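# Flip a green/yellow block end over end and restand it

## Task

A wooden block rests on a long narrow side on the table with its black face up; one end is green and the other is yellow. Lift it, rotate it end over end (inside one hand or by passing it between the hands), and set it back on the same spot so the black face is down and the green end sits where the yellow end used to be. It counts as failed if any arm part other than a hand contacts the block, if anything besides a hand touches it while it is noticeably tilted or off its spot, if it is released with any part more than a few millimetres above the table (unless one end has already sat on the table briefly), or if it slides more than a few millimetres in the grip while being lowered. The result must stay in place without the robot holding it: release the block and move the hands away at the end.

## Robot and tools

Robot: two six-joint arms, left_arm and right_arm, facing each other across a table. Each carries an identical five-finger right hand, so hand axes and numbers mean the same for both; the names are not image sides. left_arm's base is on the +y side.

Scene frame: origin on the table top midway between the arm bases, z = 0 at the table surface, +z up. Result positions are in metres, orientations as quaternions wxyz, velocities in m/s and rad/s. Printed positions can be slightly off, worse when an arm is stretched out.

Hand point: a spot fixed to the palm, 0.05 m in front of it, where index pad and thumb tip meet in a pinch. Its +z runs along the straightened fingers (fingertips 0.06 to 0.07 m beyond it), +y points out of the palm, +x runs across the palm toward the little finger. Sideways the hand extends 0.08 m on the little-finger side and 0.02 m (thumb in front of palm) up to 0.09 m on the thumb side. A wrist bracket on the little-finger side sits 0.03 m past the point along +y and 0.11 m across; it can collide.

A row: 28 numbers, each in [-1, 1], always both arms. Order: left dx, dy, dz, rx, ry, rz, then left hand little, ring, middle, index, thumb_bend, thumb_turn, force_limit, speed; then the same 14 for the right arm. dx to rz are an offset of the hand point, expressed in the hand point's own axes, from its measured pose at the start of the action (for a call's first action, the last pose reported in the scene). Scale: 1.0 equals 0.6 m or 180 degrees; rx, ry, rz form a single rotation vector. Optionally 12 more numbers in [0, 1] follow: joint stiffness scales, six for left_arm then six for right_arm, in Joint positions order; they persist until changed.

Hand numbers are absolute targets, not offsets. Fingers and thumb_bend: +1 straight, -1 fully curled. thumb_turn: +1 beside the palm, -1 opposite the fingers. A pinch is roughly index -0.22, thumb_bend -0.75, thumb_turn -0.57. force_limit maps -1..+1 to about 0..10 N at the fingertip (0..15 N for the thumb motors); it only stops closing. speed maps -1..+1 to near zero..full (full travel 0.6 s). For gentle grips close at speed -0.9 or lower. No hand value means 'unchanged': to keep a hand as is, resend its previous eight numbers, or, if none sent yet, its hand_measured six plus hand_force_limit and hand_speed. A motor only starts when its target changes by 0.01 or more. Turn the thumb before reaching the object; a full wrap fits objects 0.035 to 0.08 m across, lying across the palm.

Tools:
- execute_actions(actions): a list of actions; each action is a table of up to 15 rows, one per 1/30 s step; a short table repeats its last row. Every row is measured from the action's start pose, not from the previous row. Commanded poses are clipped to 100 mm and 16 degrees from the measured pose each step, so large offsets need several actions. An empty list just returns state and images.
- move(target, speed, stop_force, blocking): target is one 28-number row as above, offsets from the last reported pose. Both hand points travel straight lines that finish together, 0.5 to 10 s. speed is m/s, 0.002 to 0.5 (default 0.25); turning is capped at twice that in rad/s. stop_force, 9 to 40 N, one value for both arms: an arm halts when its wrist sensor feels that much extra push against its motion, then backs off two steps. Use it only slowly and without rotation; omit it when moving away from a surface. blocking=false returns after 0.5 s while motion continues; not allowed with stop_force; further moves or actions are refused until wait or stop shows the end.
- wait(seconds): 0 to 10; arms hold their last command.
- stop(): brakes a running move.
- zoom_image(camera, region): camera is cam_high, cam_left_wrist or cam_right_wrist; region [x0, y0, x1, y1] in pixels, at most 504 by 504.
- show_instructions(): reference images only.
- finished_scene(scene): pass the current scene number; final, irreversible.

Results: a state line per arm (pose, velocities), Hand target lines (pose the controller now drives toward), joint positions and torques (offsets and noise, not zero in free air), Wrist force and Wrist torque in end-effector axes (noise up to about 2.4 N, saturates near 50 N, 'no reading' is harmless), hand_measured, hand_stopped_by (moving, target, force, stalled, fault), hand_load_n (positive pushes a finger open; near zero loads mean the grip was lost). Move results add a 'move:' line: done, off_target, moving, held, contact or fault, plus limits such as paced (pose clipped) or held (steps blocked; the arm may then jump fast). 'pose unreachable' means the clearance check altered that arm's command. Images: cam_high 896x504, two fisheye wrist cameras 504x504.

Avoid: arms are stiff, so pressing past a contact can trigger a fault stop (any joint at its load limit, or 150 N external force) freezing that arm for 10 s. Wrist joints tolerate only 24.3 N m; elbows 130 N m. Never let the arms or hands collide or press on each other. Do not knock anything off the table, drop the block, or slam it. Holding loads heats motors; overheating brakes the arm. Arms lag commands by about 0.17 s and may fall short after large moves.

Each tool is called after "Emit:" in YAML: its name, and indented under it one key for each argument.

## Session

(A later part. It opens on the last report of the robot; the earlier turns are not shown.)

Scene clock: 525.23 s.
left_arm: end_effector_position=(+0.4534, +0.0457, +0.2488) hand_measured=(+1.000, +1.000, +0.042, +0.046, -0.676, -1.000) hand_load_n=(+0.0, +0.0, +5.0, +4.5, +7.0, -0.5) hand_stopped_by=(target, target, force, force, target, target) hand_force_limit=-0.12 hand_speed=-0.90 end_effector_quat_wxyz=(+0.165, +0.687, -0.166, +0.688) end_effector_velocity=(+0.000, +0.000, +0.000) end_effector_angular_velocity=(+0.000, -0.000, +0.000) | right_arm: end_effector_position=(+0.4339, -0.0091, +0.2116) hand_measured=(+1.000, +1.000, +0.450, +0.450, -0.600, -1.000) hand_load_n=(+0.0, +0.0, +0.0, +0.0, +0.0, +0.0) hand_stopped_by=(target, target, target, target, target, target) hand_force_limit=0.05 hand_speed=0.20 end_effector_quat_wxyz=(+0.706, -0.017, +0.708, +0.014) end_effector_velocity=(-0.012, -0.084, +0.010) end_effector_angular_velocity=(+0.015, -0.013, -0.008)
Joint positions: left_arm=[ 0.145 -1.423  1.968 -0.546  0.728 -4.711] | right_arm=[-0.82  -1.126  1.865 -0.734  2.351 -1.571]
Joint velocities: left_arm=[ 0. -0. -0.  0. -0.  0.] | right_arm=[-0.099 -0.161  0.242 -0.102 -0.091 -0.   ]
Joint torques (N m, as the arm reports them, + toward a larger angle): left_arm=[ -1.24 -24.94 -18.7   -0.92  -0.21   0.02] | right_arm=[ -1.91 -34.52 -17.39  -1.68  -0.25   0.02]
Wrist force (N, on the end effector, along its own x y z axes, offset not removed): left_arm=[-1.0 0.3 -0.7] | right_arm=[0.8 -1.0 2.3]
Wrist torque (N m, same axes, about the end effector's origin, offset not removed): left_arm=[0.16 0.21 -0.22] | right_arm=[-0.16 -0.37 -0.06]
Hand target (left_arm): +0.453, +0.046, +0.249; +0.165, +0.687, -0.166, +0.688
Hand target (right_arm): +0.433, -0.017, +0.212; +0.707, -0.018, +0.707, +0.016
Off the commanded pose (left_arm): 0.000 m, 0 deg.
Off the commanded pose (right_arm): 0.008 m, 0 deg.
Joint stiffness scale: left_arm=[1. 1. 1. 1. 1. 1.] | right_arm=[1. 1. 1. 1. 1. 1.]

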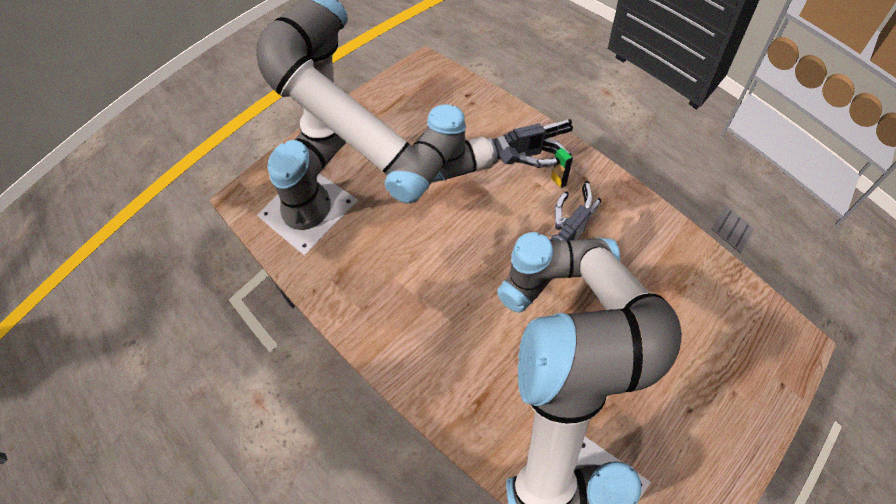

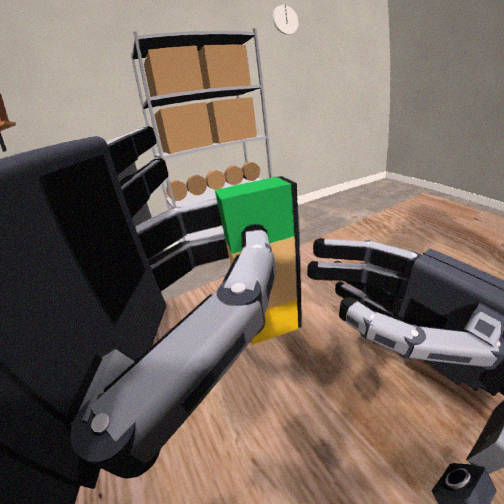

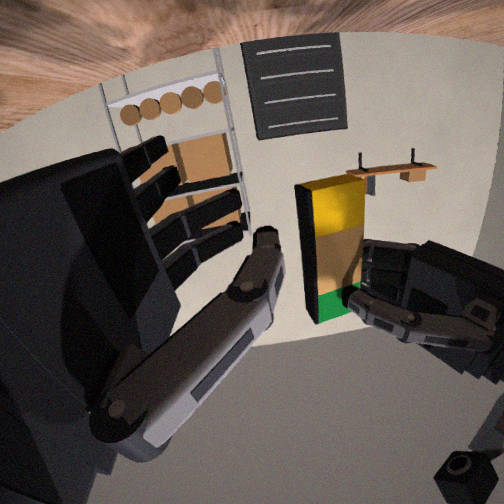

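Emit:
move:
  target: [-0.3233,-0.0902,0.1322,0.0652,-0.1925,0.4624,1,1,-0.15,-0.18,-0.68,-1,-0.12,-0.9, 0.2113,-0.2242,0.1512,-0.2449,-0.1432,-0.4186,1,1,0.45,0.45,-0.6,-1,0.05,0.2]
  speed: 0.5

Scene clock: 612.80 s.
left_arm: end_effector_position=(+0.5475, +0.0571, +0.0551) hand_measured=(+1.000, +1.000, +0.042, +0.046, -0.676, -1.000) hand_load_n=(+0.0, +0.0, +5.0, +4.5, +7.0, -0.5) hand_stopped_by=(target, target, force, force, target, target) hand_force_limit=-0.12 hand_speed=-0.90 end_effector_quat_wxyz=(-0.440, +0.575, -0.547, +0.420) end_effector_velocity=(-0.002, +0.001, -0.001) end_effector_angular_velocity=(+0.009, +0.007, +0.006) | right_arm: end_effector_position=(+0.5297, -0.1420, +0.0851) hand_measured=(+1.000, +1.000, +0.450, +0.450, -0.600, -1.000) hand_load_n=(+0.0, +0.0, +0.0, +0.0, +0.0, +0.0) hand_stopped_by=(target, target, target, target, target, target) hand_force_limit=0.05 hand_speed=0.20 end_effector_quat_wxyz=(+0.640, -0.670, +0.340, -0.160) end_effector_velocity=(-0.002, -0.001, -0.003) end_effector_angular_velocity=(-0.012, +0.011, +0.003)
Joint positions: left_arm=[ 0.167 -0.657  1.133  0.395  0.347 -3.982] | right_arm=[-1.573 -1.106  1.885 -0.594  0.793 -3.047]
Joint velocities: left_arm=[-0.002  0.01  -0.012  0.037 -0.002 -0.026] | right_arm=[-0.001  0.003 -0.006  0.027 -0.002 -0.017]
Joint torques (N m, as the arm reports them, + toward a larger angle): left_arm=[  1.33 -48.62 -19.23   2.42  -1.9   -0.27] | right_arm=[  2.79 -33.61 -19.68   0.04  -0.52  -0.57]
Wrist force (N, on the end effector, along its own x y z axes, offset not removed): left_arm=[-1.7 -0.4 1.0] | right_arm=[-1.2 2.7 -2.3]
Wrist torque (N m, same axes, about the end effector's origin, offset not removed): left_arm=[-0.09 0.14 -0.18] | right_arm=[0.69 0.24 -0.12]
Hand target (left_arm): +0.549, +0.058, +0.055; -0.441, +0.576, -0.546, +0.419
Hand target (right_arm): +0.530, -0.140, +0.085; +0.639, -0.672, +0.339, -0.159
Off the commanded pose (left_arm): 0.002 m, 0 deg.
Off the commanded pose (right_arm): 0.002 m, 0 deg.
Joint stiffness scale: left_arm=[1. 1. 1. 1. 1. 1.] | right_arm=[1. 1. 1. 1. 1. 1.]
move: done

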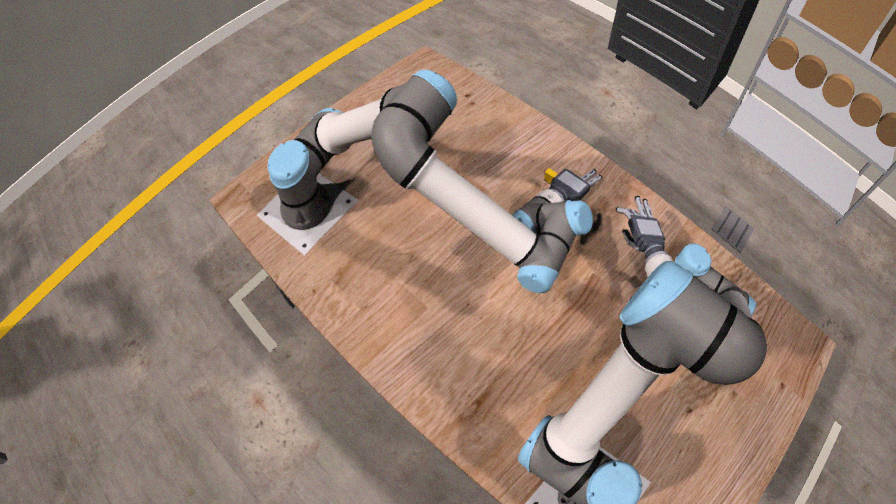

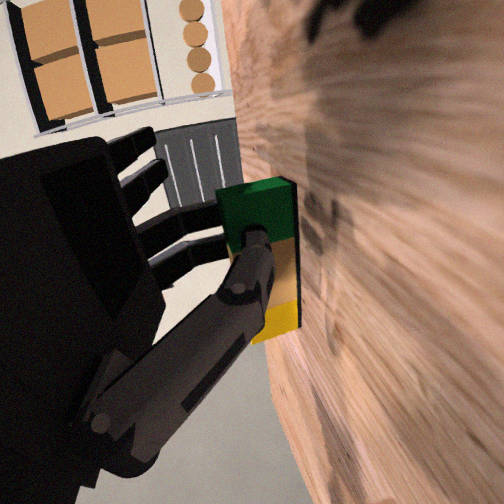

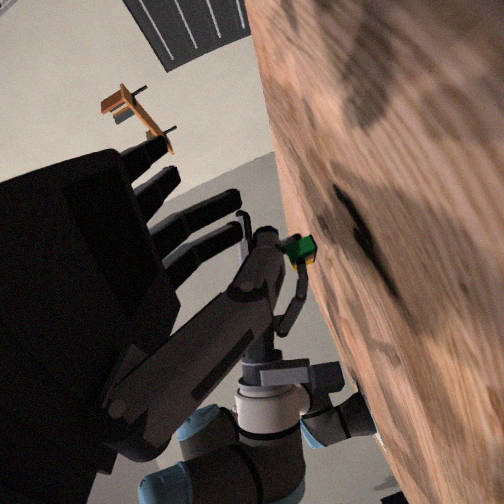

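Emit:
zoom_image:
  camera: "cam_right_wrist"
  region: [265, 200, 385, 320]

Emit:
zoom_image:
  camera: "cam_left_wrist"
  region: [180, 140, 400, 400]

Region (265, 200, 385, 320) of cam_right_wrist's 504x504 image, scaled by 4.200, with more detail than that image has.

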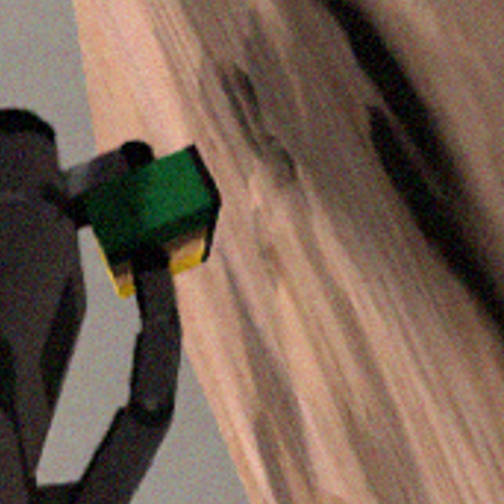

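Region (180, 140, 400, 400) of cam_left_wrist's 504x504 image, scaled by 1.938, with more detail than that image has; it fills the left 426 columns of this view, and the rest is white.

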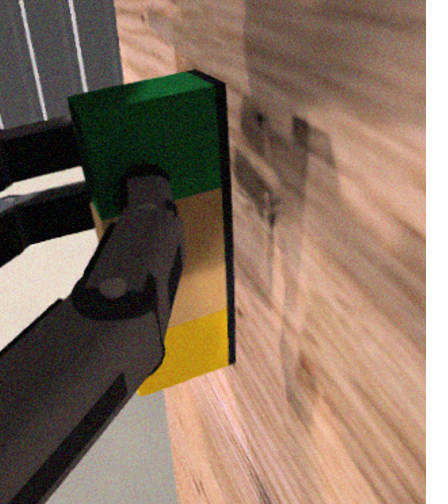

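Emit:
zoom_image:
  camera: "cam_left_wrist"
  region: [280, 170, 440, 370]

Region (280, 170, 440, 370) of cam_left_wrist's 504x504 image, scaled by 2.520, with more detail than that image has; it fills the left 403 columns of this view, and the rest is white.

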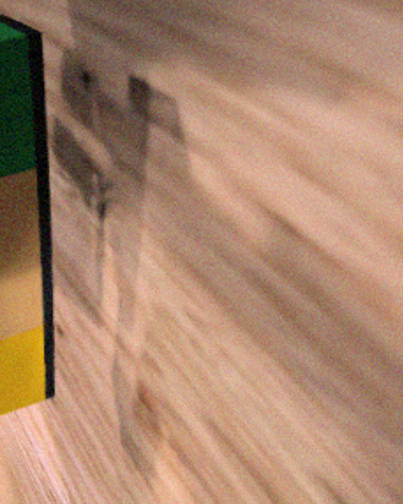

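Emit:
move:
  target: [-0.0022,0.0330,0.0125,0,-0.0015,0.0055,1,1,-0.15,-0.18,-0.68,-1,-0.12,-0.9, 0,0,0,0,0,0,1,1,0.45,0.45,-0.6,-1,0.05,0.2]
  speed: 0.05

Emit:
zoom_image:
  camera: "cam_right_wrist"
  region: [275, 205, 375, 305]

Emit:
zoom_image:
  camera: "cam_left_wrist"
  region: [180, 140, 400, 400]

Scene clock: 671.30 s.
left_arm: end_effector_position=(+0.5485, +0.0565, +0.0354) hand_measured=(+1.000, +1.000, +0.042, +0.046, -0.676, -1.000) hand_load_n=(+0.0, +0.0, +5.0, +4.5, +7.0, -0.5) hand_stopped_by=(target, target, force, force, target, target) hand_force_limit=-0.12 hand_speed=-0.90 end_effector_quat_wxyz=(-0.444, +0.571, -0.551, +0.416) end_effector_velocity=(+0.001, -0.001, +0.000) end_effector_angular_velocity=(-0.002, -0.002, -0.000) | right_arm: end_effector_position=(+0.5298, -0.1420, +0.0851) hand_measured=(+1.000, +1.000, +0.450, +0.450, -0.600, -1.000) hand_load_n=(+0.0, +0.0, +0.0, +0.0, +0.0, +0.0) hand_stopped_by=(target, target, target, target, target, target) hand_force_limit=0.05 hand_speed=0.20 end_effector_quat_wxyz=(+0.639, -0.671, +0.340, -0.160) end_effector_velocity=(-0.001, +0.001, -0.001) end_effector_angular_velocity=(+0.000, +0.003, +0.003)
Joint positions: left_arm=[ 0.168 -0.627  1.132  0.369  0.347 -3.969] | right_arm=[-1.573 -1.106  1.884 -0.593  0.793 -3.048]
Joint velocities: left_arm=[ 0.001 -0.     0.    -0.007 -0.     0.005] | right_arm=[ 0.002  0.001  0.001  0.    -0.001  0.   ]
Joint torques (N m, as the arm reports them, + toward a larger angle): left_arm=[  1.62 -49.41 -14.8    1.4   -1.64   0.61] | right_arm=[  1.01 -35.89 -14.74  -0.84  -0.16   0.43]
Wrist force (N, on the end effector, along its own x y z axes, offset not removed): left_arm=[-2.3 1.3 -0.3] | right_arm=[-2.0 -2.3 -4.0]
Wrist torque (N m, same axes, about the end effector's origin, offset not removed): left_arm=[0.18 0.39 -0.20] | right_arm=[0.13 0.42 -0.39]
Hand target (left_arm): +0.550, +0.059, +0.034; -0.445, +0.571, -0.551, +0.414
Hand target (right_arm): +0.530, -0.142, +0.085; +0.640, -0.671, +0.340, -0.160
Off the commanded pose (left_arm): 0.003 m, 0 deg.
Off the commanded pose (right_arm): 0.000 m, 0 deg.
Joint stiffness scale: left_arm=[1. 1. 1. 1. 1. 1.] | right_arm=[1. 1. 1. 1. 1. 1.]
move: done

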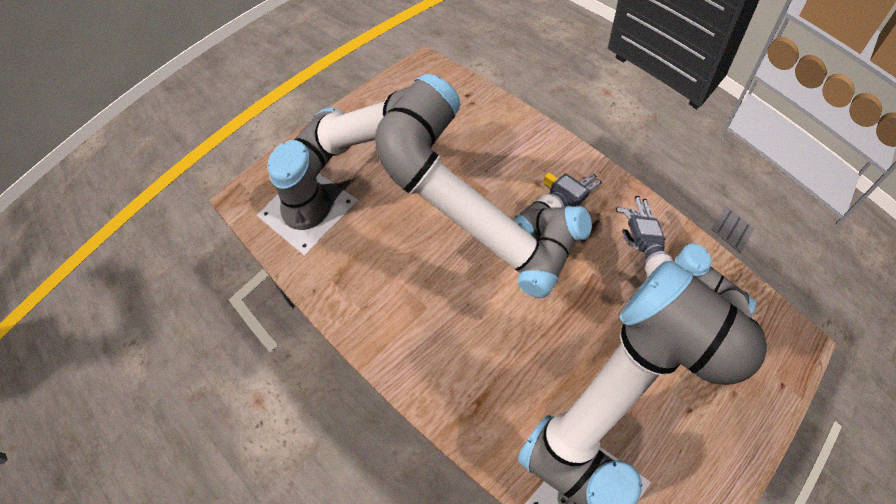

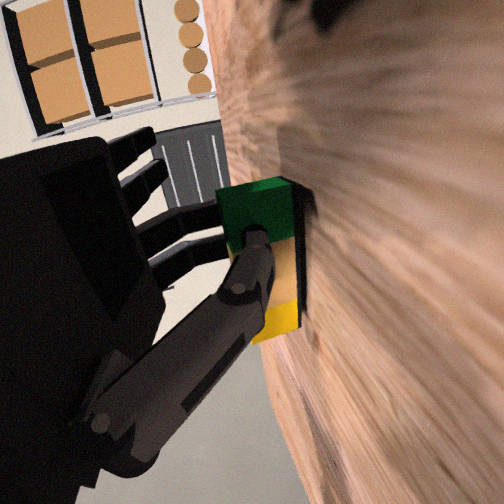

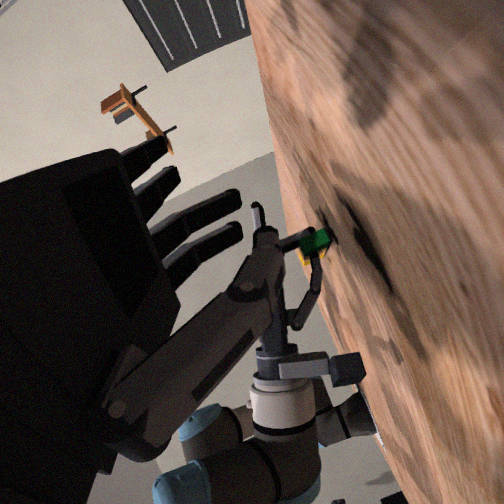

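Region (275, 205, 375, 305) of cam_right_wrist's 504x504 image, scaled by 5.040, with more detail than that image has.

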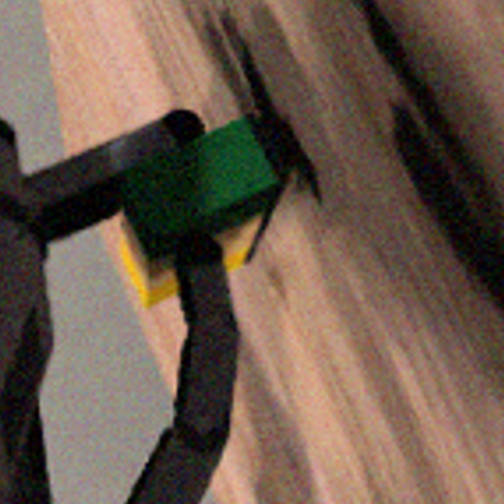

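Region (180, 140, 400, 400) of cam_left_wrist's 504x504 image, scaled by 1.938, with more detail than that image has; it fills the left 426 columns of this view, and the rest is white.

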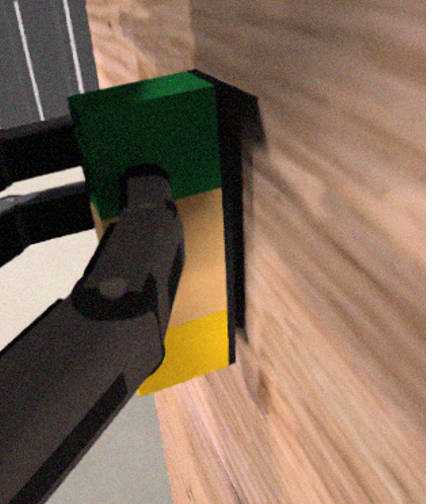

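Emit:
zoom_image:
  camera: "cam_left_wrist"
  region: [270, 280, 350, 360]

Emit:
zoom_image:
  camera: "cam_left_wrist"
  region: [260, 160, 340, 240]

Emit:
zoom_image:
  camera: "cam_right_wrist"
  region: [295, 220, 345, 270]

Region (270, 280, 350, 360) of cam_left_wrist's 504x504 image, scaled by 6.300, with more detail than that image has.

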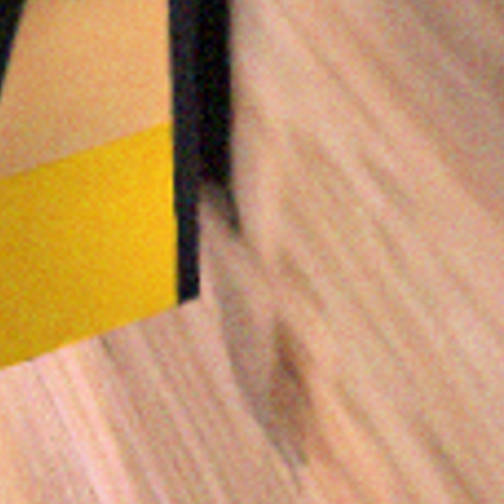

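Region (260, 160, 340, 240) of cam_left_wrist's 504x504 image, scaled by 6.300, with more detail than that image has.

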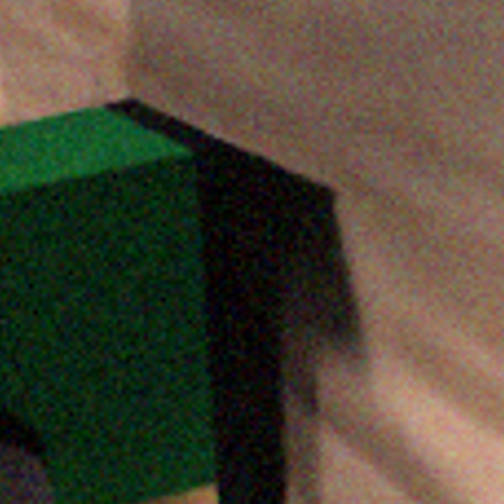

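Region (295, 220, 345, 270) of cam_right_wrist's 504x504 image, scaled by 10.080, with more detail than that image has.

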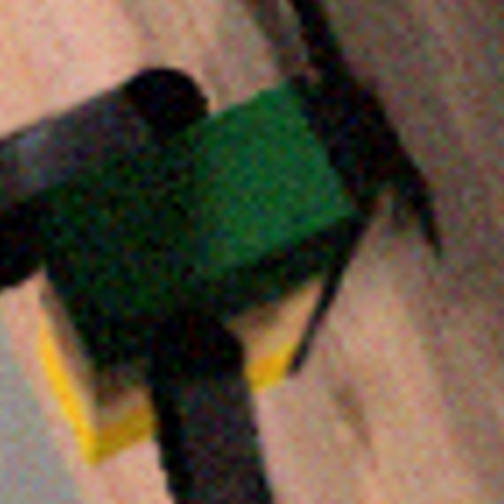

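Emit:
execute_actions:
  actions:
    - [[-0.0013,0.001,0.0009,0,0,0,1,1,-0.15,-0.18,-0.68,-1,-0.12,-0.9, 0,0,0,0,0,0,1,1,0.45,0.45,-0.6,-1,0.05,0.2],[-0.0026,0.002,0.0018,0,0,0,1,1,-0.15,-0.18,-0.68,-1,-0.12,-0.9, 0,0,0,0,0,0,1,1,0.45,0.45,-0.6,-1,0.05,0.2],[-0.0039,0.0032,0.0027,0,0,0,1,1,-0.15,-0.18,-0.68,-1,-0.12,-0.9, 0,0,0,0,0,0,1,1,0.45,0.45,-0.6,-1,0.05,0.2],[-0.005,0.0045,0.0036,0,0,0,1,1,-0.15,-0.18,-0.68,-1,-0.12,-0.9, 0,0,0,0,0,0,1,1,0.45,0.45,-0.6,-1,0.05,0.2],[-0.006,0.0058,0.0044,0,0,0,1,1,-0.15,-0.18,-0.68,-1,-0.12,-0.9, 0,0,0,0,0,0,1,1,0.45,0.45,-0.6,-1,0.05,0.2],[-0.0063,0.007,0.005,0,0,0,1,1,-0.15,-0.18,-0.68,-1,-0.12,-0.9, 0,0,0,0,0,0,1,1,0.45,0.45,-0.6,-1,0.05,0.2],[-0.0063,0.0082,0.0055,0,0,0,1,1,-0.15,-0.18,-0.68,-1,-0.12,-0.9, 0,0,0,0,0,0,1,1,0.45,0.45,-0.6,-1,0.05,0.2],[-0.0063,0.0092,0.006,0,0,0,1,1,-0.15,-0.18,-0.68,-1,-0.12,-0.9, 0,0,0,0,0,0,1,1,0.45,0.45,-0.6,-1,0.05,0.2],[-0.0063,0.01,0.0063,0,0,0,1,1,-0.15,-0.18,-0.68,-1,-0.12,-0.9, 0,0,0,0,0,0,1,1,0.45,0.45,-0.6,-1,0.05,0.2],[-0.0063,0.0105,0.0065,0,0,0,1,1,-0.15,-0.18,-0.68,-1,-0.12,-0.9, 0,0,0,0,0,0,1,1,0.45,0.45,-0.6,-1,0.05,0.2]]

Emit:
execute_actions:
  actions: []

Emit:
zoom_image:
  camera: "cam_left_wrist"
  region: [270, 280, 350, 360]

Emit:
zoom_image:
  camera: "cam_left_wrist"
  region: [260, 160, 340, 240]

Emit:
zoom_image:
  camera: "cam_right_wrist"
  region: [295, 220, 345, 270]

Scene clock: 766.63 s.
left_arm: end_effector_position=(+0.5496, +0.0587, +0.0302) hand_measured=(+1.000, +1.000, +0.042, +0.046, -0.676, -1.000) hand_load_n=(+0.0, +0.0, +5.0, +4.5, +7.0, -0.5) hand_stopped_by=(target, target, force, force, target, target) hand_force_limit=-0.12 hand_speed=-0.90 end_effector_quat_wxyz=(-0.443, +0.571, -0.551, +0.417) end_effector_velocity=(+0.001, -0.002, -0.003) end_effector_angular_velocity=(-0.011, -0.004, -0.003) | right_arm: end_effector_position=(+0.5298, -0.1420, +0.0851) hand_measured=(+1.000, +1.000, +0.450, +0.450, -0.600, -1.000) hand_load_n=(+0.0, +0.0, +0.0, +0.0, +0.0, +0.0) hand_stopped_by=(target, target, target, target, target, target) hand_force_limit=0.05 hand_speed=0.20 end_effector_quat_wxyz=(+0.639, -0.671, +0.340, -0.160) end_effector_velocity=(+0.000, -0.001, -0.002) end_effector_angular_velocity=(-0.000, +0.004, -0.002)
Joint positions: left_arm=[ 0.171 -0.627  1.145  0.345  0.349 -3.96 ] | right_arm=[-1.573 -1.106  1.884 -0.593  0.793 -3.048]
Joint velocities: left_arm=[ 0.001 -0.     0.006 -0.028  0.003  0.011] | right_arm=[-0.001  0.003  0.     0.     0.001  0.   ]
Joint torques (N m, as the arm reports them, + toward a larger angle): left_arm=[  2.59 -50.6   -9.91   0.94  -1.02   0.15] | right_arm=[  0.92 -36.21 -15.42  -0.5   -0.16   0.03]
Wrist force (N, on the end effector, along its own x y z axes, offset not removed): left_arm=[-1.8 0.8 0.7] | right_arm=[2.3 4.8 -0.8]
Wrist torque (N m, same axes, about the end effector's origin, offset not removed): left_arm=[0.05 0.29 -0.22] | right_arm=[1.00 -0.25 0.12]
Hand target (left_arm): +0.550, +0.060, +0.028; -0.444, +0.571, -0.551, +0.416
Hand target (right_arm): +0.530, -0.142, +0.085; +0.639, -0.671, +0.340, -0.160
Off the commanded pose (left_arm): 0.003 m, 0 deg.
Off the commanded pose (right_arm): 0.000 m, 0 deg.
Joint stiffness scale: left_arm=[1. 1. 1. 1. 1. 1.] | right_arm=[1. 1. 1. 1. 1. 1.]

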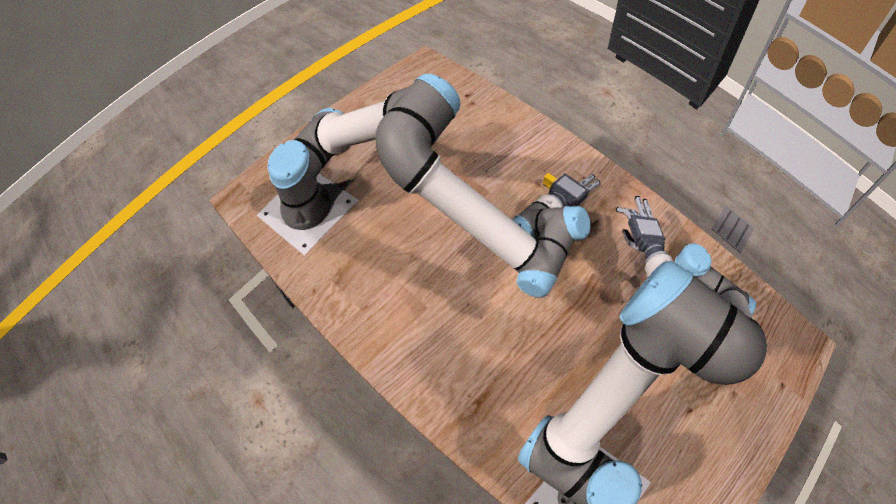

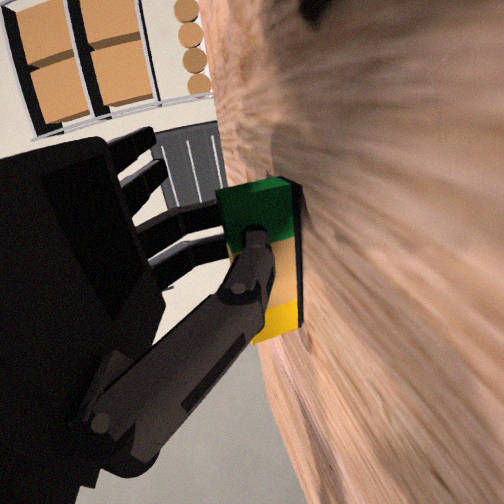

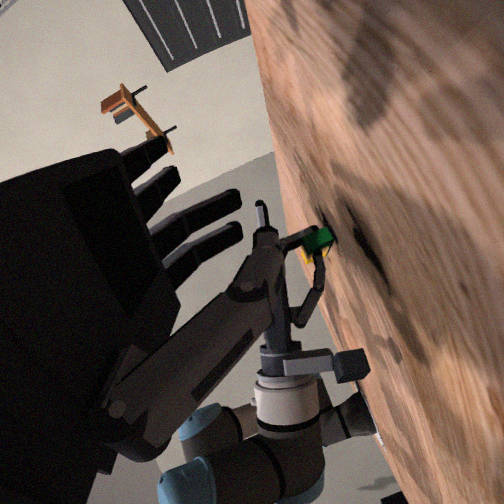

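Scene clock: 766.63 s.
left_arm: end_effector_position=(+0.5496, +0.0587, +0.0302) hand_measured=(+1.000, +1.000, +0.042, +0.046, -0.676, -1.000) hand_load_n=(+0.0, +0.0, +5.0, +4.5, +7.0, -0.5) hand_stopped_by=(target, target, force, force, target, target) hand_force_limit=-0.12 hand_speed=-0.90 end_effector_quat_wxyz=(-0.443, +0.571, -0.551, +0.417) end_effector_velocity=(+0.001, -0.002, -0.003) end_effector_angular_velocity=(-0.011, -0.004, -0.003) | right_arm: end_effector_position=(+0.5298, -0.1420, +0.0851) hand_measured=(+1.000, +1.000, +0.450, +0.450, -0.600, -1.000) hand_load_n=(+0.0, +0.0, +0.0, +0.0, +0.0, +0.0) hand_stopped_by=(target, target, target, target, target, target) hand_force_limit=0.05 hand_speed=0.20 end_effector_quat_wxyz=(+0.639, -0.671, +0.340, -0.160) end_effector_velocity=(+0.000, -0.001, -0.002) end_effector_angular_velocity=(-0.000, +0.004, -0.002)
Joint positions: left_arm=[ 0.171 -0.627  1.145  0.345  0.349 -3.96 ] | right_arm=[-1.573 -1.106  1.884 -0.593  0.793 -3.048]
Joint velocities: left_arm=[ 0.001 -0.     0.006 -0.028  0.003  0.011] | right_arm=[-0.001  0.003  0.     0.     0.001  0.   ]
Joint torques (N m, as the arm reports them, + toward a larger angle): left_arm=[  2.59 -50.6   -9.91   0.94  -1.02   0.15] | right_arm=[  0.92 -36.21 -15.42  -0.5   -0.16   0.03]
Wrist force (N, on the end effector, along its own x y z axes, offset not removed): left_arm=[-1.8 0.8 0.7] | right_arm=[2.3 4.8 -0.8]
Wrist torque (N m, same axes, about the end effector's origin, offset not removed): left_arm=[0.05 0.29 -0.22] | right_arm=[1.00 -0.25 0.12]
Hand target (left_arm): +0.550, +0.060, +0.028; -0.444, +0.571, -0.551, +0.416
Hand target (right_arm): +0.530, -0.142, +0.085; +0.639, -0.671, +0.340, -0.160
Off the commanded pose (left_arm): 0.003 m, 0 deg.
Off the commanded pose (right_arm): 0.000 m, 0 deg.
Joint stiffness scale: left_arm=[1. 1. 1. 1. 1. 1.] | right_arm=[1. 1. 1. 1. 1. 1.]

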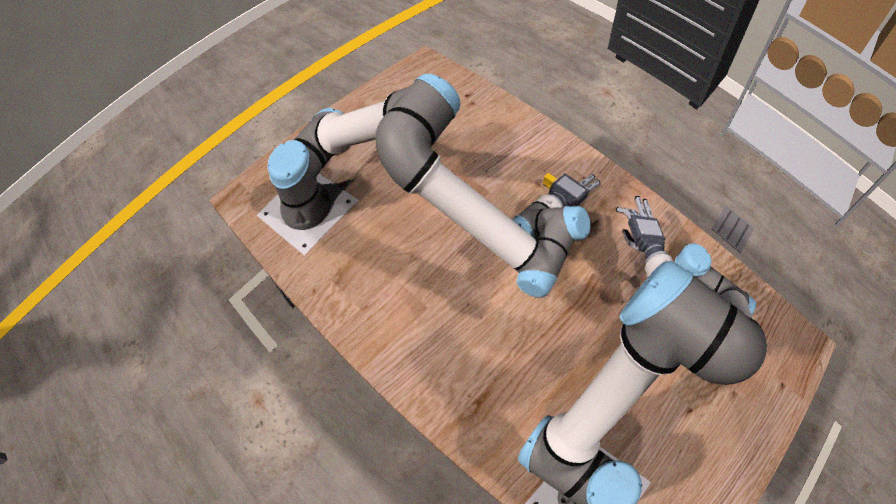

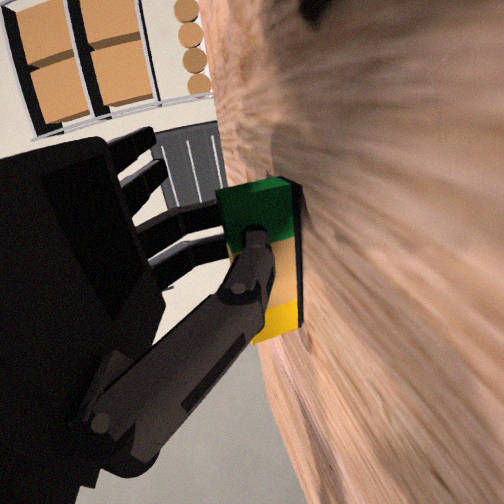

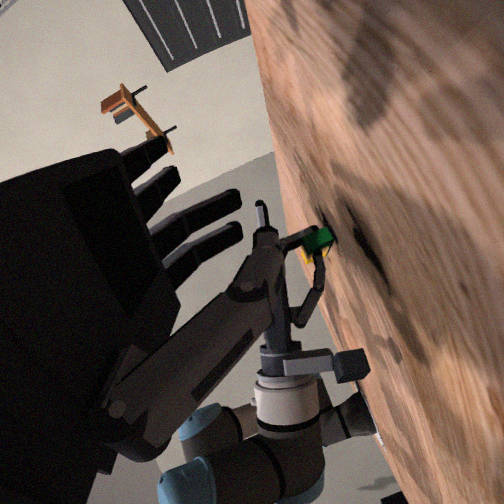

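Region (270, 280, 350, 360) of cam_left_wrist's 504x504 image, scaled by 6.300, with more detail than that image has.

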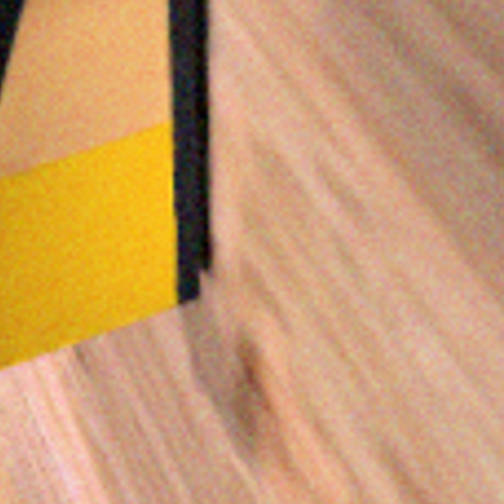

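Region (260, 160, 340, 240) of cam_left_wrist's 504x504 image, scaled by 6.300, with more detail than that image has.

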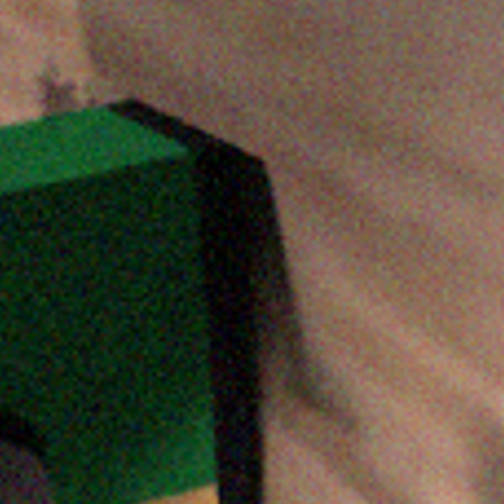

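Region (295, 220, 345, 270) of cam_right_wrist's 504x504 image, scaled by 10.080, with more detail than that image has.

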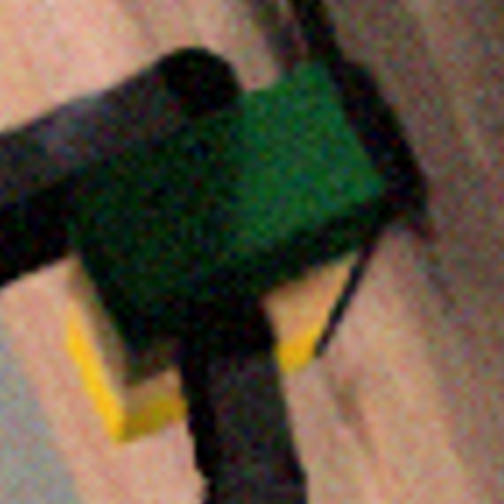

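Emit:
execute_actions:
  actions: []

Emit:
zoom_image:
  camera: "cam_left_wrist"
  region: [270, 280, 350, 360]

Scene clock: 777.43 s.
left_arm: end_effector_position=(+0.5498, +0.0584, +0.0299) hand_measured=(+1.000, +1.000, +0.042, +0.046, -0.676, -1.000) hand_load_n=(+0.0, +0.0, +5.0, +4.5, +7.0, -0.5) hand_stopped_by=(target, target, force, force, target, target) hand_force_limit=-0.12 hand_speed=-0.90 end_effector_quat_wxyz=(-0.443, +0.571, -0.551, +0.417) end_effector_velocity=(+0.000, +0.000, -0.000) end_effector_angular_velocity=(-0.001, -0.000, +0.001) | right_arm: end_effector_position=(+0.5298, -0.1420, +0.0851) hand_measured=(+1.000, +1.000, +0.450, +0.450, -0.600, -1.000) hand_load_n=(+0.0, +0.0, +0.0, +0.0, +0.0, +0.0) hand_stopped_by=(target, target, target, target, target, target) hand_force_limit=0.05 hand_speed=0.20 end_effector_quat_wxyz=(+0.639, -0.671, +0.340, -0.160) end_effector_velocity=(+0.000, +0.000, +0.000) end_effector_angular_velocity=(-0.000, -0.001, -0.000)
Joint positions: left_arm=[ 0.171 -0.627  1.145  0.342  0.349 -3.959] | right_arm=[-1.573 -1.106  1.884 -0.593  0.793 -3.048]
Joint velocities: left_arm=[ 0.     0.    -0.    -0.001 -0.    -0.001] | right_arm=[ 0.001  0.    -0.    -0.001  0.001  0.   ]
Joint torques (N m, as the arm reports them, + toward a larger angle): left_arm=[ -0.1  -49.54 -14.14   1.2   -0.93   0.58] | right_arm=[  0.6  -36.21 -15.23  -0.45  -0.17  -0.07]
Wrist force (N, on the end effector, along its own x y z axes, offset not removed): left_arm=[0.0 0.8 1.5] | right_arm=[0.2 5.2 -0.1]
Wrist torque (N m, same axes, about the end effector's origin, offset not removed): left_arm=[-0.05 -0.03 -0.11] | right_arm=[0.91 0.21 0.44]
Hand target (left_arm): +0.550, +0.060, +0.028; -0.444, +0.571, -0.551, +0.416
Hand target (right_arm): +0.530, -0.142, +0.085; +0.639, -0.671, +0.340, -0.160
Off the commanded pose (left_arm): 0.003 m, 0 deg.
Off the commanded pose (right_arm): 0.000 m, 0 deg.
Joint stiffness scale: left_arm=[1. 1. 1. 1. 1. 1.] | right_arm=[1. 1. 1. 1. 1. 1.]

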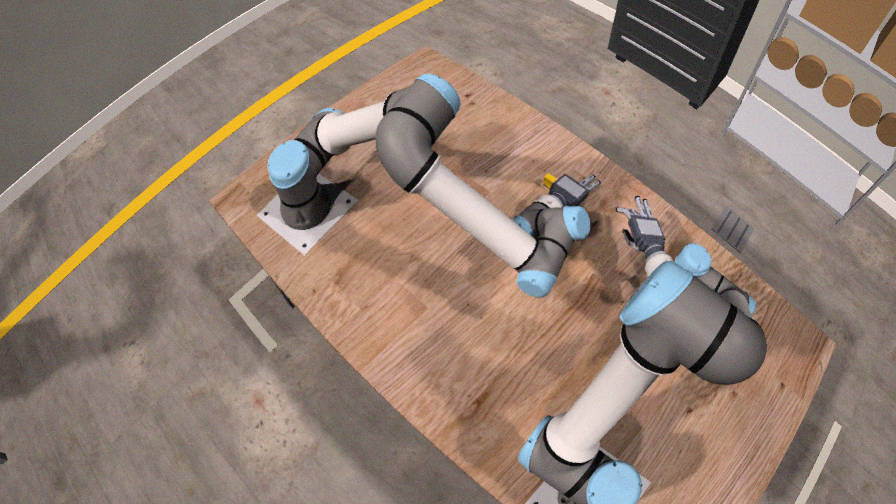

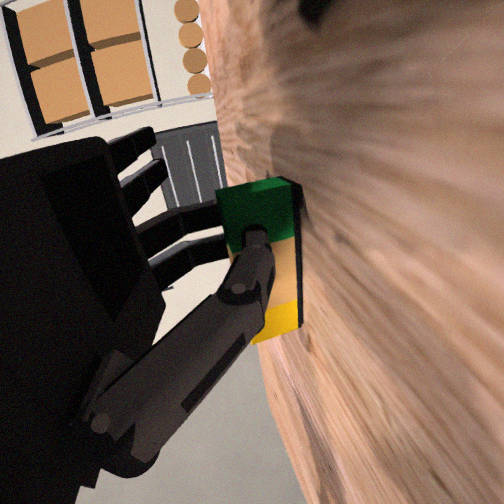

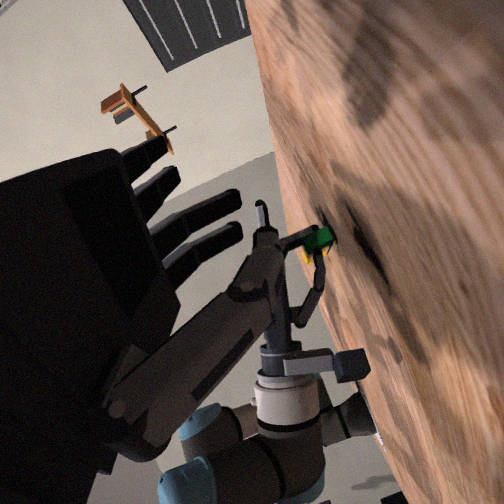

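Region (270, 280, 350, 360) of cam_left_wrist's 504x504 image, scaled by 6.300, with more detail than that image has.

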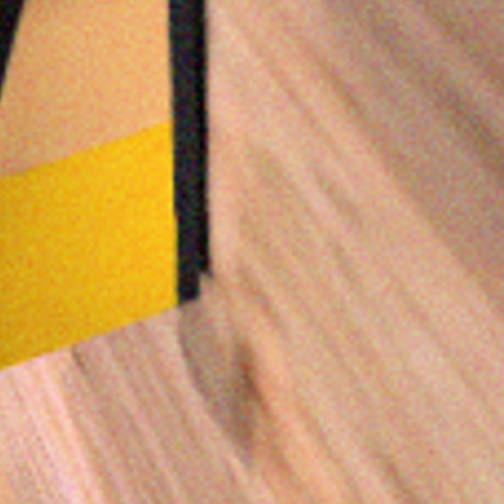

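Emit:
execute_actions:
  actions:
    - [[-0.0024,0.0027,0.0017,0,0,0,1,1,-0.15,-0.18,-0.68,-1,-0.12,-0.9, 0,0,0,0,0,0,1,1,0.45,0.45,-0.6,-1,0.05,0.2],[-0.0024,0.0032,0.0018,0,0,0,1,1,-0.15,-0.18,-0.68,-1,-0.12,-0.9, 0,0,0,0,0,0,1,1,0.45,0.45,-0.6,-1,0.05,0.2],[-0.0024,0.0037,0.002,0,0,0,1,1,-0.15,-0.18,-0.68,-1,-0.12,-0.9, 0,0,0,0,0,0,1,1,0.45,0.45,-0.6,-1,0.05,0.2],[-0.0024,0.0042,0.0021,0,0,0,1,1,-0.15,-0.18,-0.68,-1,-0.12,-0.9, 0,0,0,0,0,0,1,1,0.45,0.45,-0.6,-1,0.05,0.2],[-0.0024,0.0047,0.0023,0,0,0,1,1,-0.15,-0.18,-0.68,-1,-0.12,-0.9, 0,0,0,0,0,0,1,1,0.45,0.45,-0.6,-1,0.05,0.2],[-0.0024,0.0052,0.0024,0,0,0,1,1,-0.15,-0.18,-0.68,-1,-0.12,-0.9, 0,0,0,0,0,0,1,1,0.45,0.45,-0.6,-1,0.05,0.2],[-0.0024,0.0057,0.0026,0,0,0,1,1,-0.15,-0.18,-0.68,-1,-0.12,-0.9, 0,0,0,0,0,0,1,1,0.45,0.45,-0.6,-1,0.05,0.2],[-0.0024,0.0061,0.0027,0,0,0,1,1,-0.15,-0.18,-0.68,-1,-0.12,-0.9, 0,0,0,0,0,0,1,1,0.45,0.45,-0.6,-1,0.05,0.2],[-0.0024,0.0065,0.0028,0,0,0,1,1,-0.15,-0.18,-0.68,-1,-0.12,-0.9, 0,0,0,0,0,0,1,1,0.45,0.45,-0.6,-1,0.05,0.2]]

Emit:
zoom_image:
  camera: "cam_left_wrist"
  region: [270, 280, 350, 360]

Emit:
zoom_image:
  camera: "cam_left_wrist"
  region: [260, 160, 340, 240]

Scene clock: 792.53 s.
left_arm: end_effector_position=(+0.5499, +0.0579, +0.0282) hand_measured=(+1.000, +1.000, +0.042, +0.046, -0.676, -1.000) hand_load_n=(+0.0, +0.0, +5.0, +4.5, +7.0, -0.5) hand_stopped_by=(target, target, force, force, target, target) hand_force_limit=-0.12 hand_speed=-0.90 end_effector_quat_wxyz=(-0.442, +0.572, -0.550, +0.419) end_effector_velocity=(-0.000, -0.001, -0.001) end_effector_angular_velocity=(-0.004, -0.002, -0.002) | right_arm: end_effector_position=(+0.5298, -0.1420, +0.0851) hand_measured=(+1.000, +1.000, +0.450, +0.450, -0.600, -1.000) hand_load_n=(+0.0, +0.0, +0.0, +0.0, +0.0, +0.0) hand_stopped_by=(target, target, target, target, target, target) hand_force_limit=0.05 hand_speed=0.20 end_effector_quat_wxyz=(+0.639, -0.671, +0.340, -0.160) end_effector_velocity=(-0.000, -0.000, -0.000) end_effector_angular_velocity=(+0.000, +0.000, +0.000)
Joint positions: left_arm=[ 0.171 -0.627  1.149  0.331  0.349 -3.957] | right_arm=[-1.573 -1.106  1.884 -0.593  0.793 -3.048]
Joint velocities: left_arm=[-0.001  0.     0.001 -0.007 -0.     0.001] | right_arm=[-0.     0.     0.001 -0.001 -0.001  0.   ]
Joint torques (N m, as the arm reports them, + toward a larger angle): left_arm=[  0.1  -48.25 -12.47   0.9   -0.87   0.35] | right_arm=[  0.83 -36.31 -15.35  -0.62  -0.18   0.  ]
Wrist force (N, on the end effector, along its own x y z axes, offset not removed): left_arm=[-1.0 0.3 -1.0] | right_arm=[0.1 0.7 -5.1]
Wrist torque (N m, same axes, about the end effector's origin, offset not removed): left_arm=[0.04 0.19 -0.14] | right_arm=[0.46 0.08 0.12]
Hand target (left_arm): +0.550, +0.060, +0.026; -0.443, +0.571, -0.551, +0.417
Hand target (right_arm): +0.530, -0.142, +0.085; +0.639, -0.671, +0.340, -0.160
Off the commanded pose (left_arm): 0.003 m, 0 deg.
Off the commanded pose (right_arm): 0.000 m, 0 deg.
Joint stiffness scale: left_arm=[1. 1. 1. 1. 1. 1.] | right_arm=[1. 1. 1. 1. 1. 1.]

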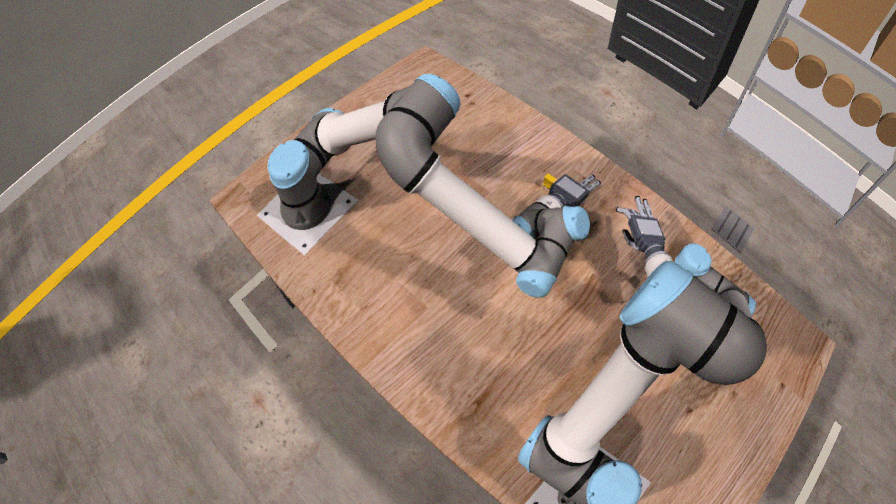

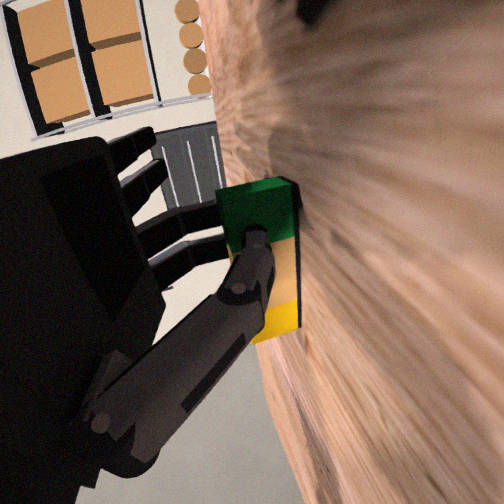

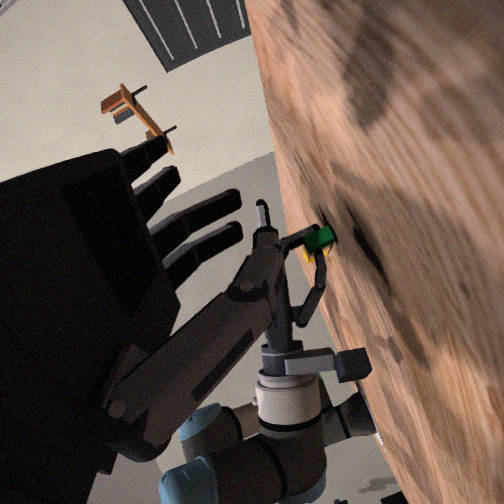

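Region (270, 280, 350, 360) of cam_left_wrist's 504x504 image, scaled by 6.300, with more detail than that image has.

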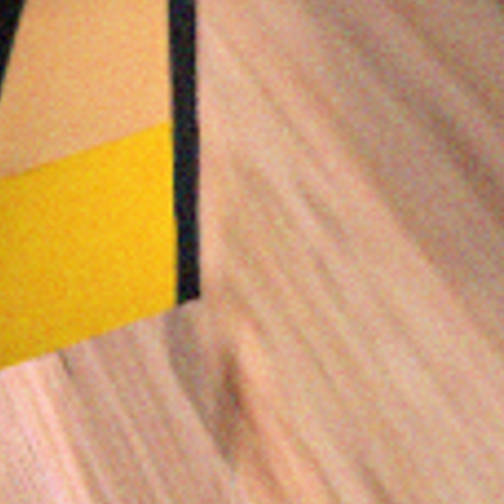

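Region (260, 160, 340, 240) of cam_left_wrist's 504x504 image, scaled by 6.300, with more detail than that image has.

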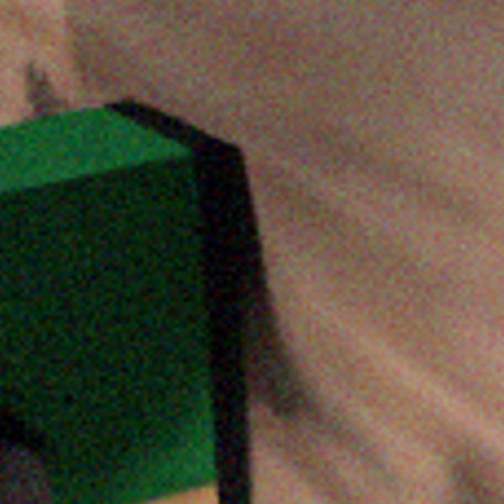

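Emit:
execute_actions:
  actions: []

Scene clock: 802.73 s.
left_arm: end_effector_position=(+0.5500, +0.0579, +0.0281) hand_measured=(+1.000, +1.000, +0.042, +0.046, -0.676, -1.000) hand_load_n=(+0.0, +0.0, +5.0, +4.5, +7.0, -0.5) hand_stopped_by=(target, target, force, force, target, target) hand_force_limit=-0.12 hand_speed=-0.90 end_effector_quat_wxyz=(-0.442, +0.572, -0.550, +0.419) end_effector_velocity=(-0.000, -0.001, -0.000) end_effector_angular_velocity=(-0.002, -0.000, -0.001) | right_arm: end_effector_position=(+0.5298, -0.1420, +0.0851) hand_measured=(+1.000, +1.000, +0.450, +0.450, -0.600, -1.000) hand_load_n=(+0.0, +0.0, +0.0, +0.0, +0.0, +0.0) hand_stopped_by=(target, target, target, target, target, target) hand_force_limit=0.05 hand_speed=0.20 end_effector_quat_wxyz=(+0.639, -0.671, +0.340, -0.160) end_effector_velocity=(+0.000, -0.000, +0.000) end_effector_angular_velocity=(-0.000, -0.002, -0.001)
Joint positions: left_arm=[ 0.171 -0.627  1.149  0.33   0.349 -3.956] | right_arm=[-1.573 -1.106  1.884 -0.593  0.793 -3.048]
Joint velocities: left_arm=[-0.001 -0.     0.    -0.001  0.    -0.   ] | right_arm=[-0.    -0.     0.    -0.001  0.    -0.   ]
Joint torques (N m, as the arm reports them, + toward a larger angle): left_arm=[ -0.52 -48.38 -12.28   1.05  -0.96   0.38] | right_arm=[  1.08 -35.75 -15.31  -0.63  -0.11   0.02]
Wrist force (N, on the end effector, along its own x y z axes, offset not removed): left_arm=[0.1 0.7 -0.1] | right_arm=[-1.5 2.5 -1.2]
Wrist torque (N m, same axes, about the end effector's origin, offset not removed): left_arm=[0.14 -0.04 -0.01] | right_arm=[0.72 0.53 -0.23]
Hand target (left_arm): +0.550, +0.060, +0.026; -0.443, +0.571, -0.551, +0.417
Hand target (right_arm): +0.530, -0.142, +0.085; +0.639, -0.671, +0.340, -0.160
Off the commanded pose (left_arm): 0.003 m, 0 deg.
Off the commanded pose (right_arm): 0.000 m, 0 deg.
Joint stiffness scale: left_arm=[1. 1. 1. 1. 1. 1.] | right_arm=[1. 1. 1. 1. 1. 1.]

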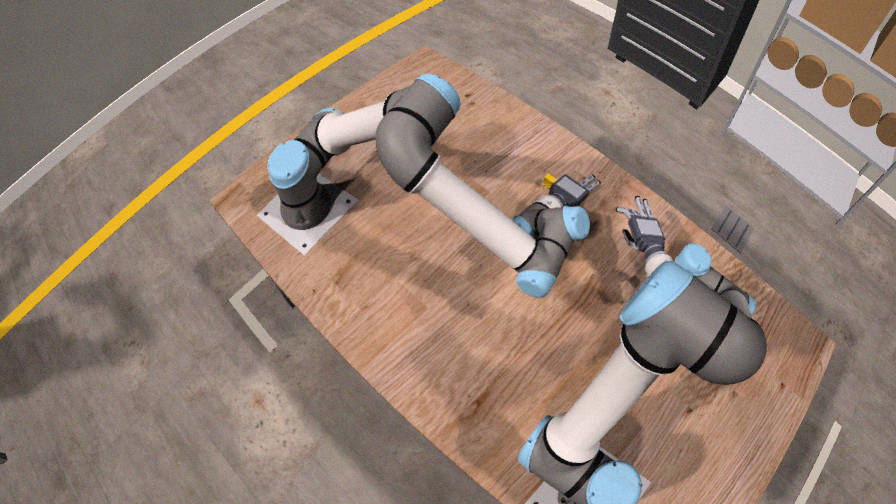

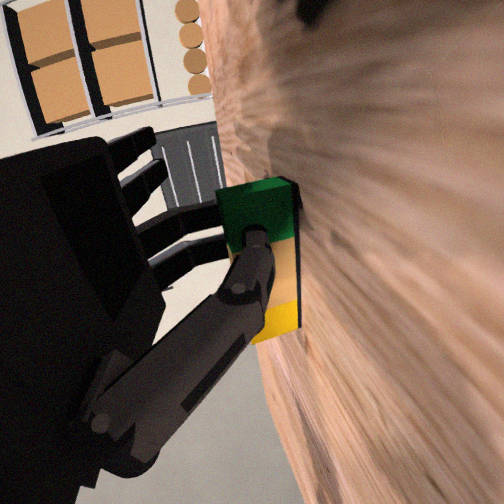

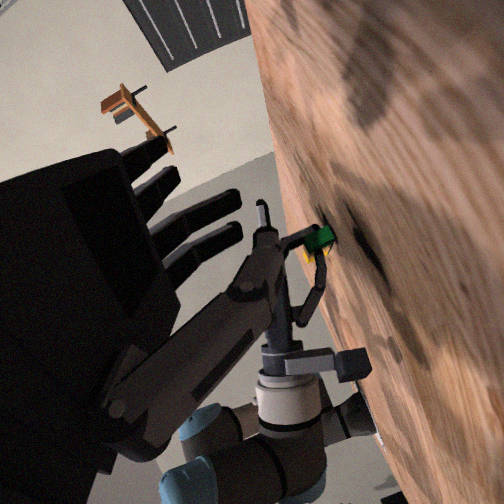

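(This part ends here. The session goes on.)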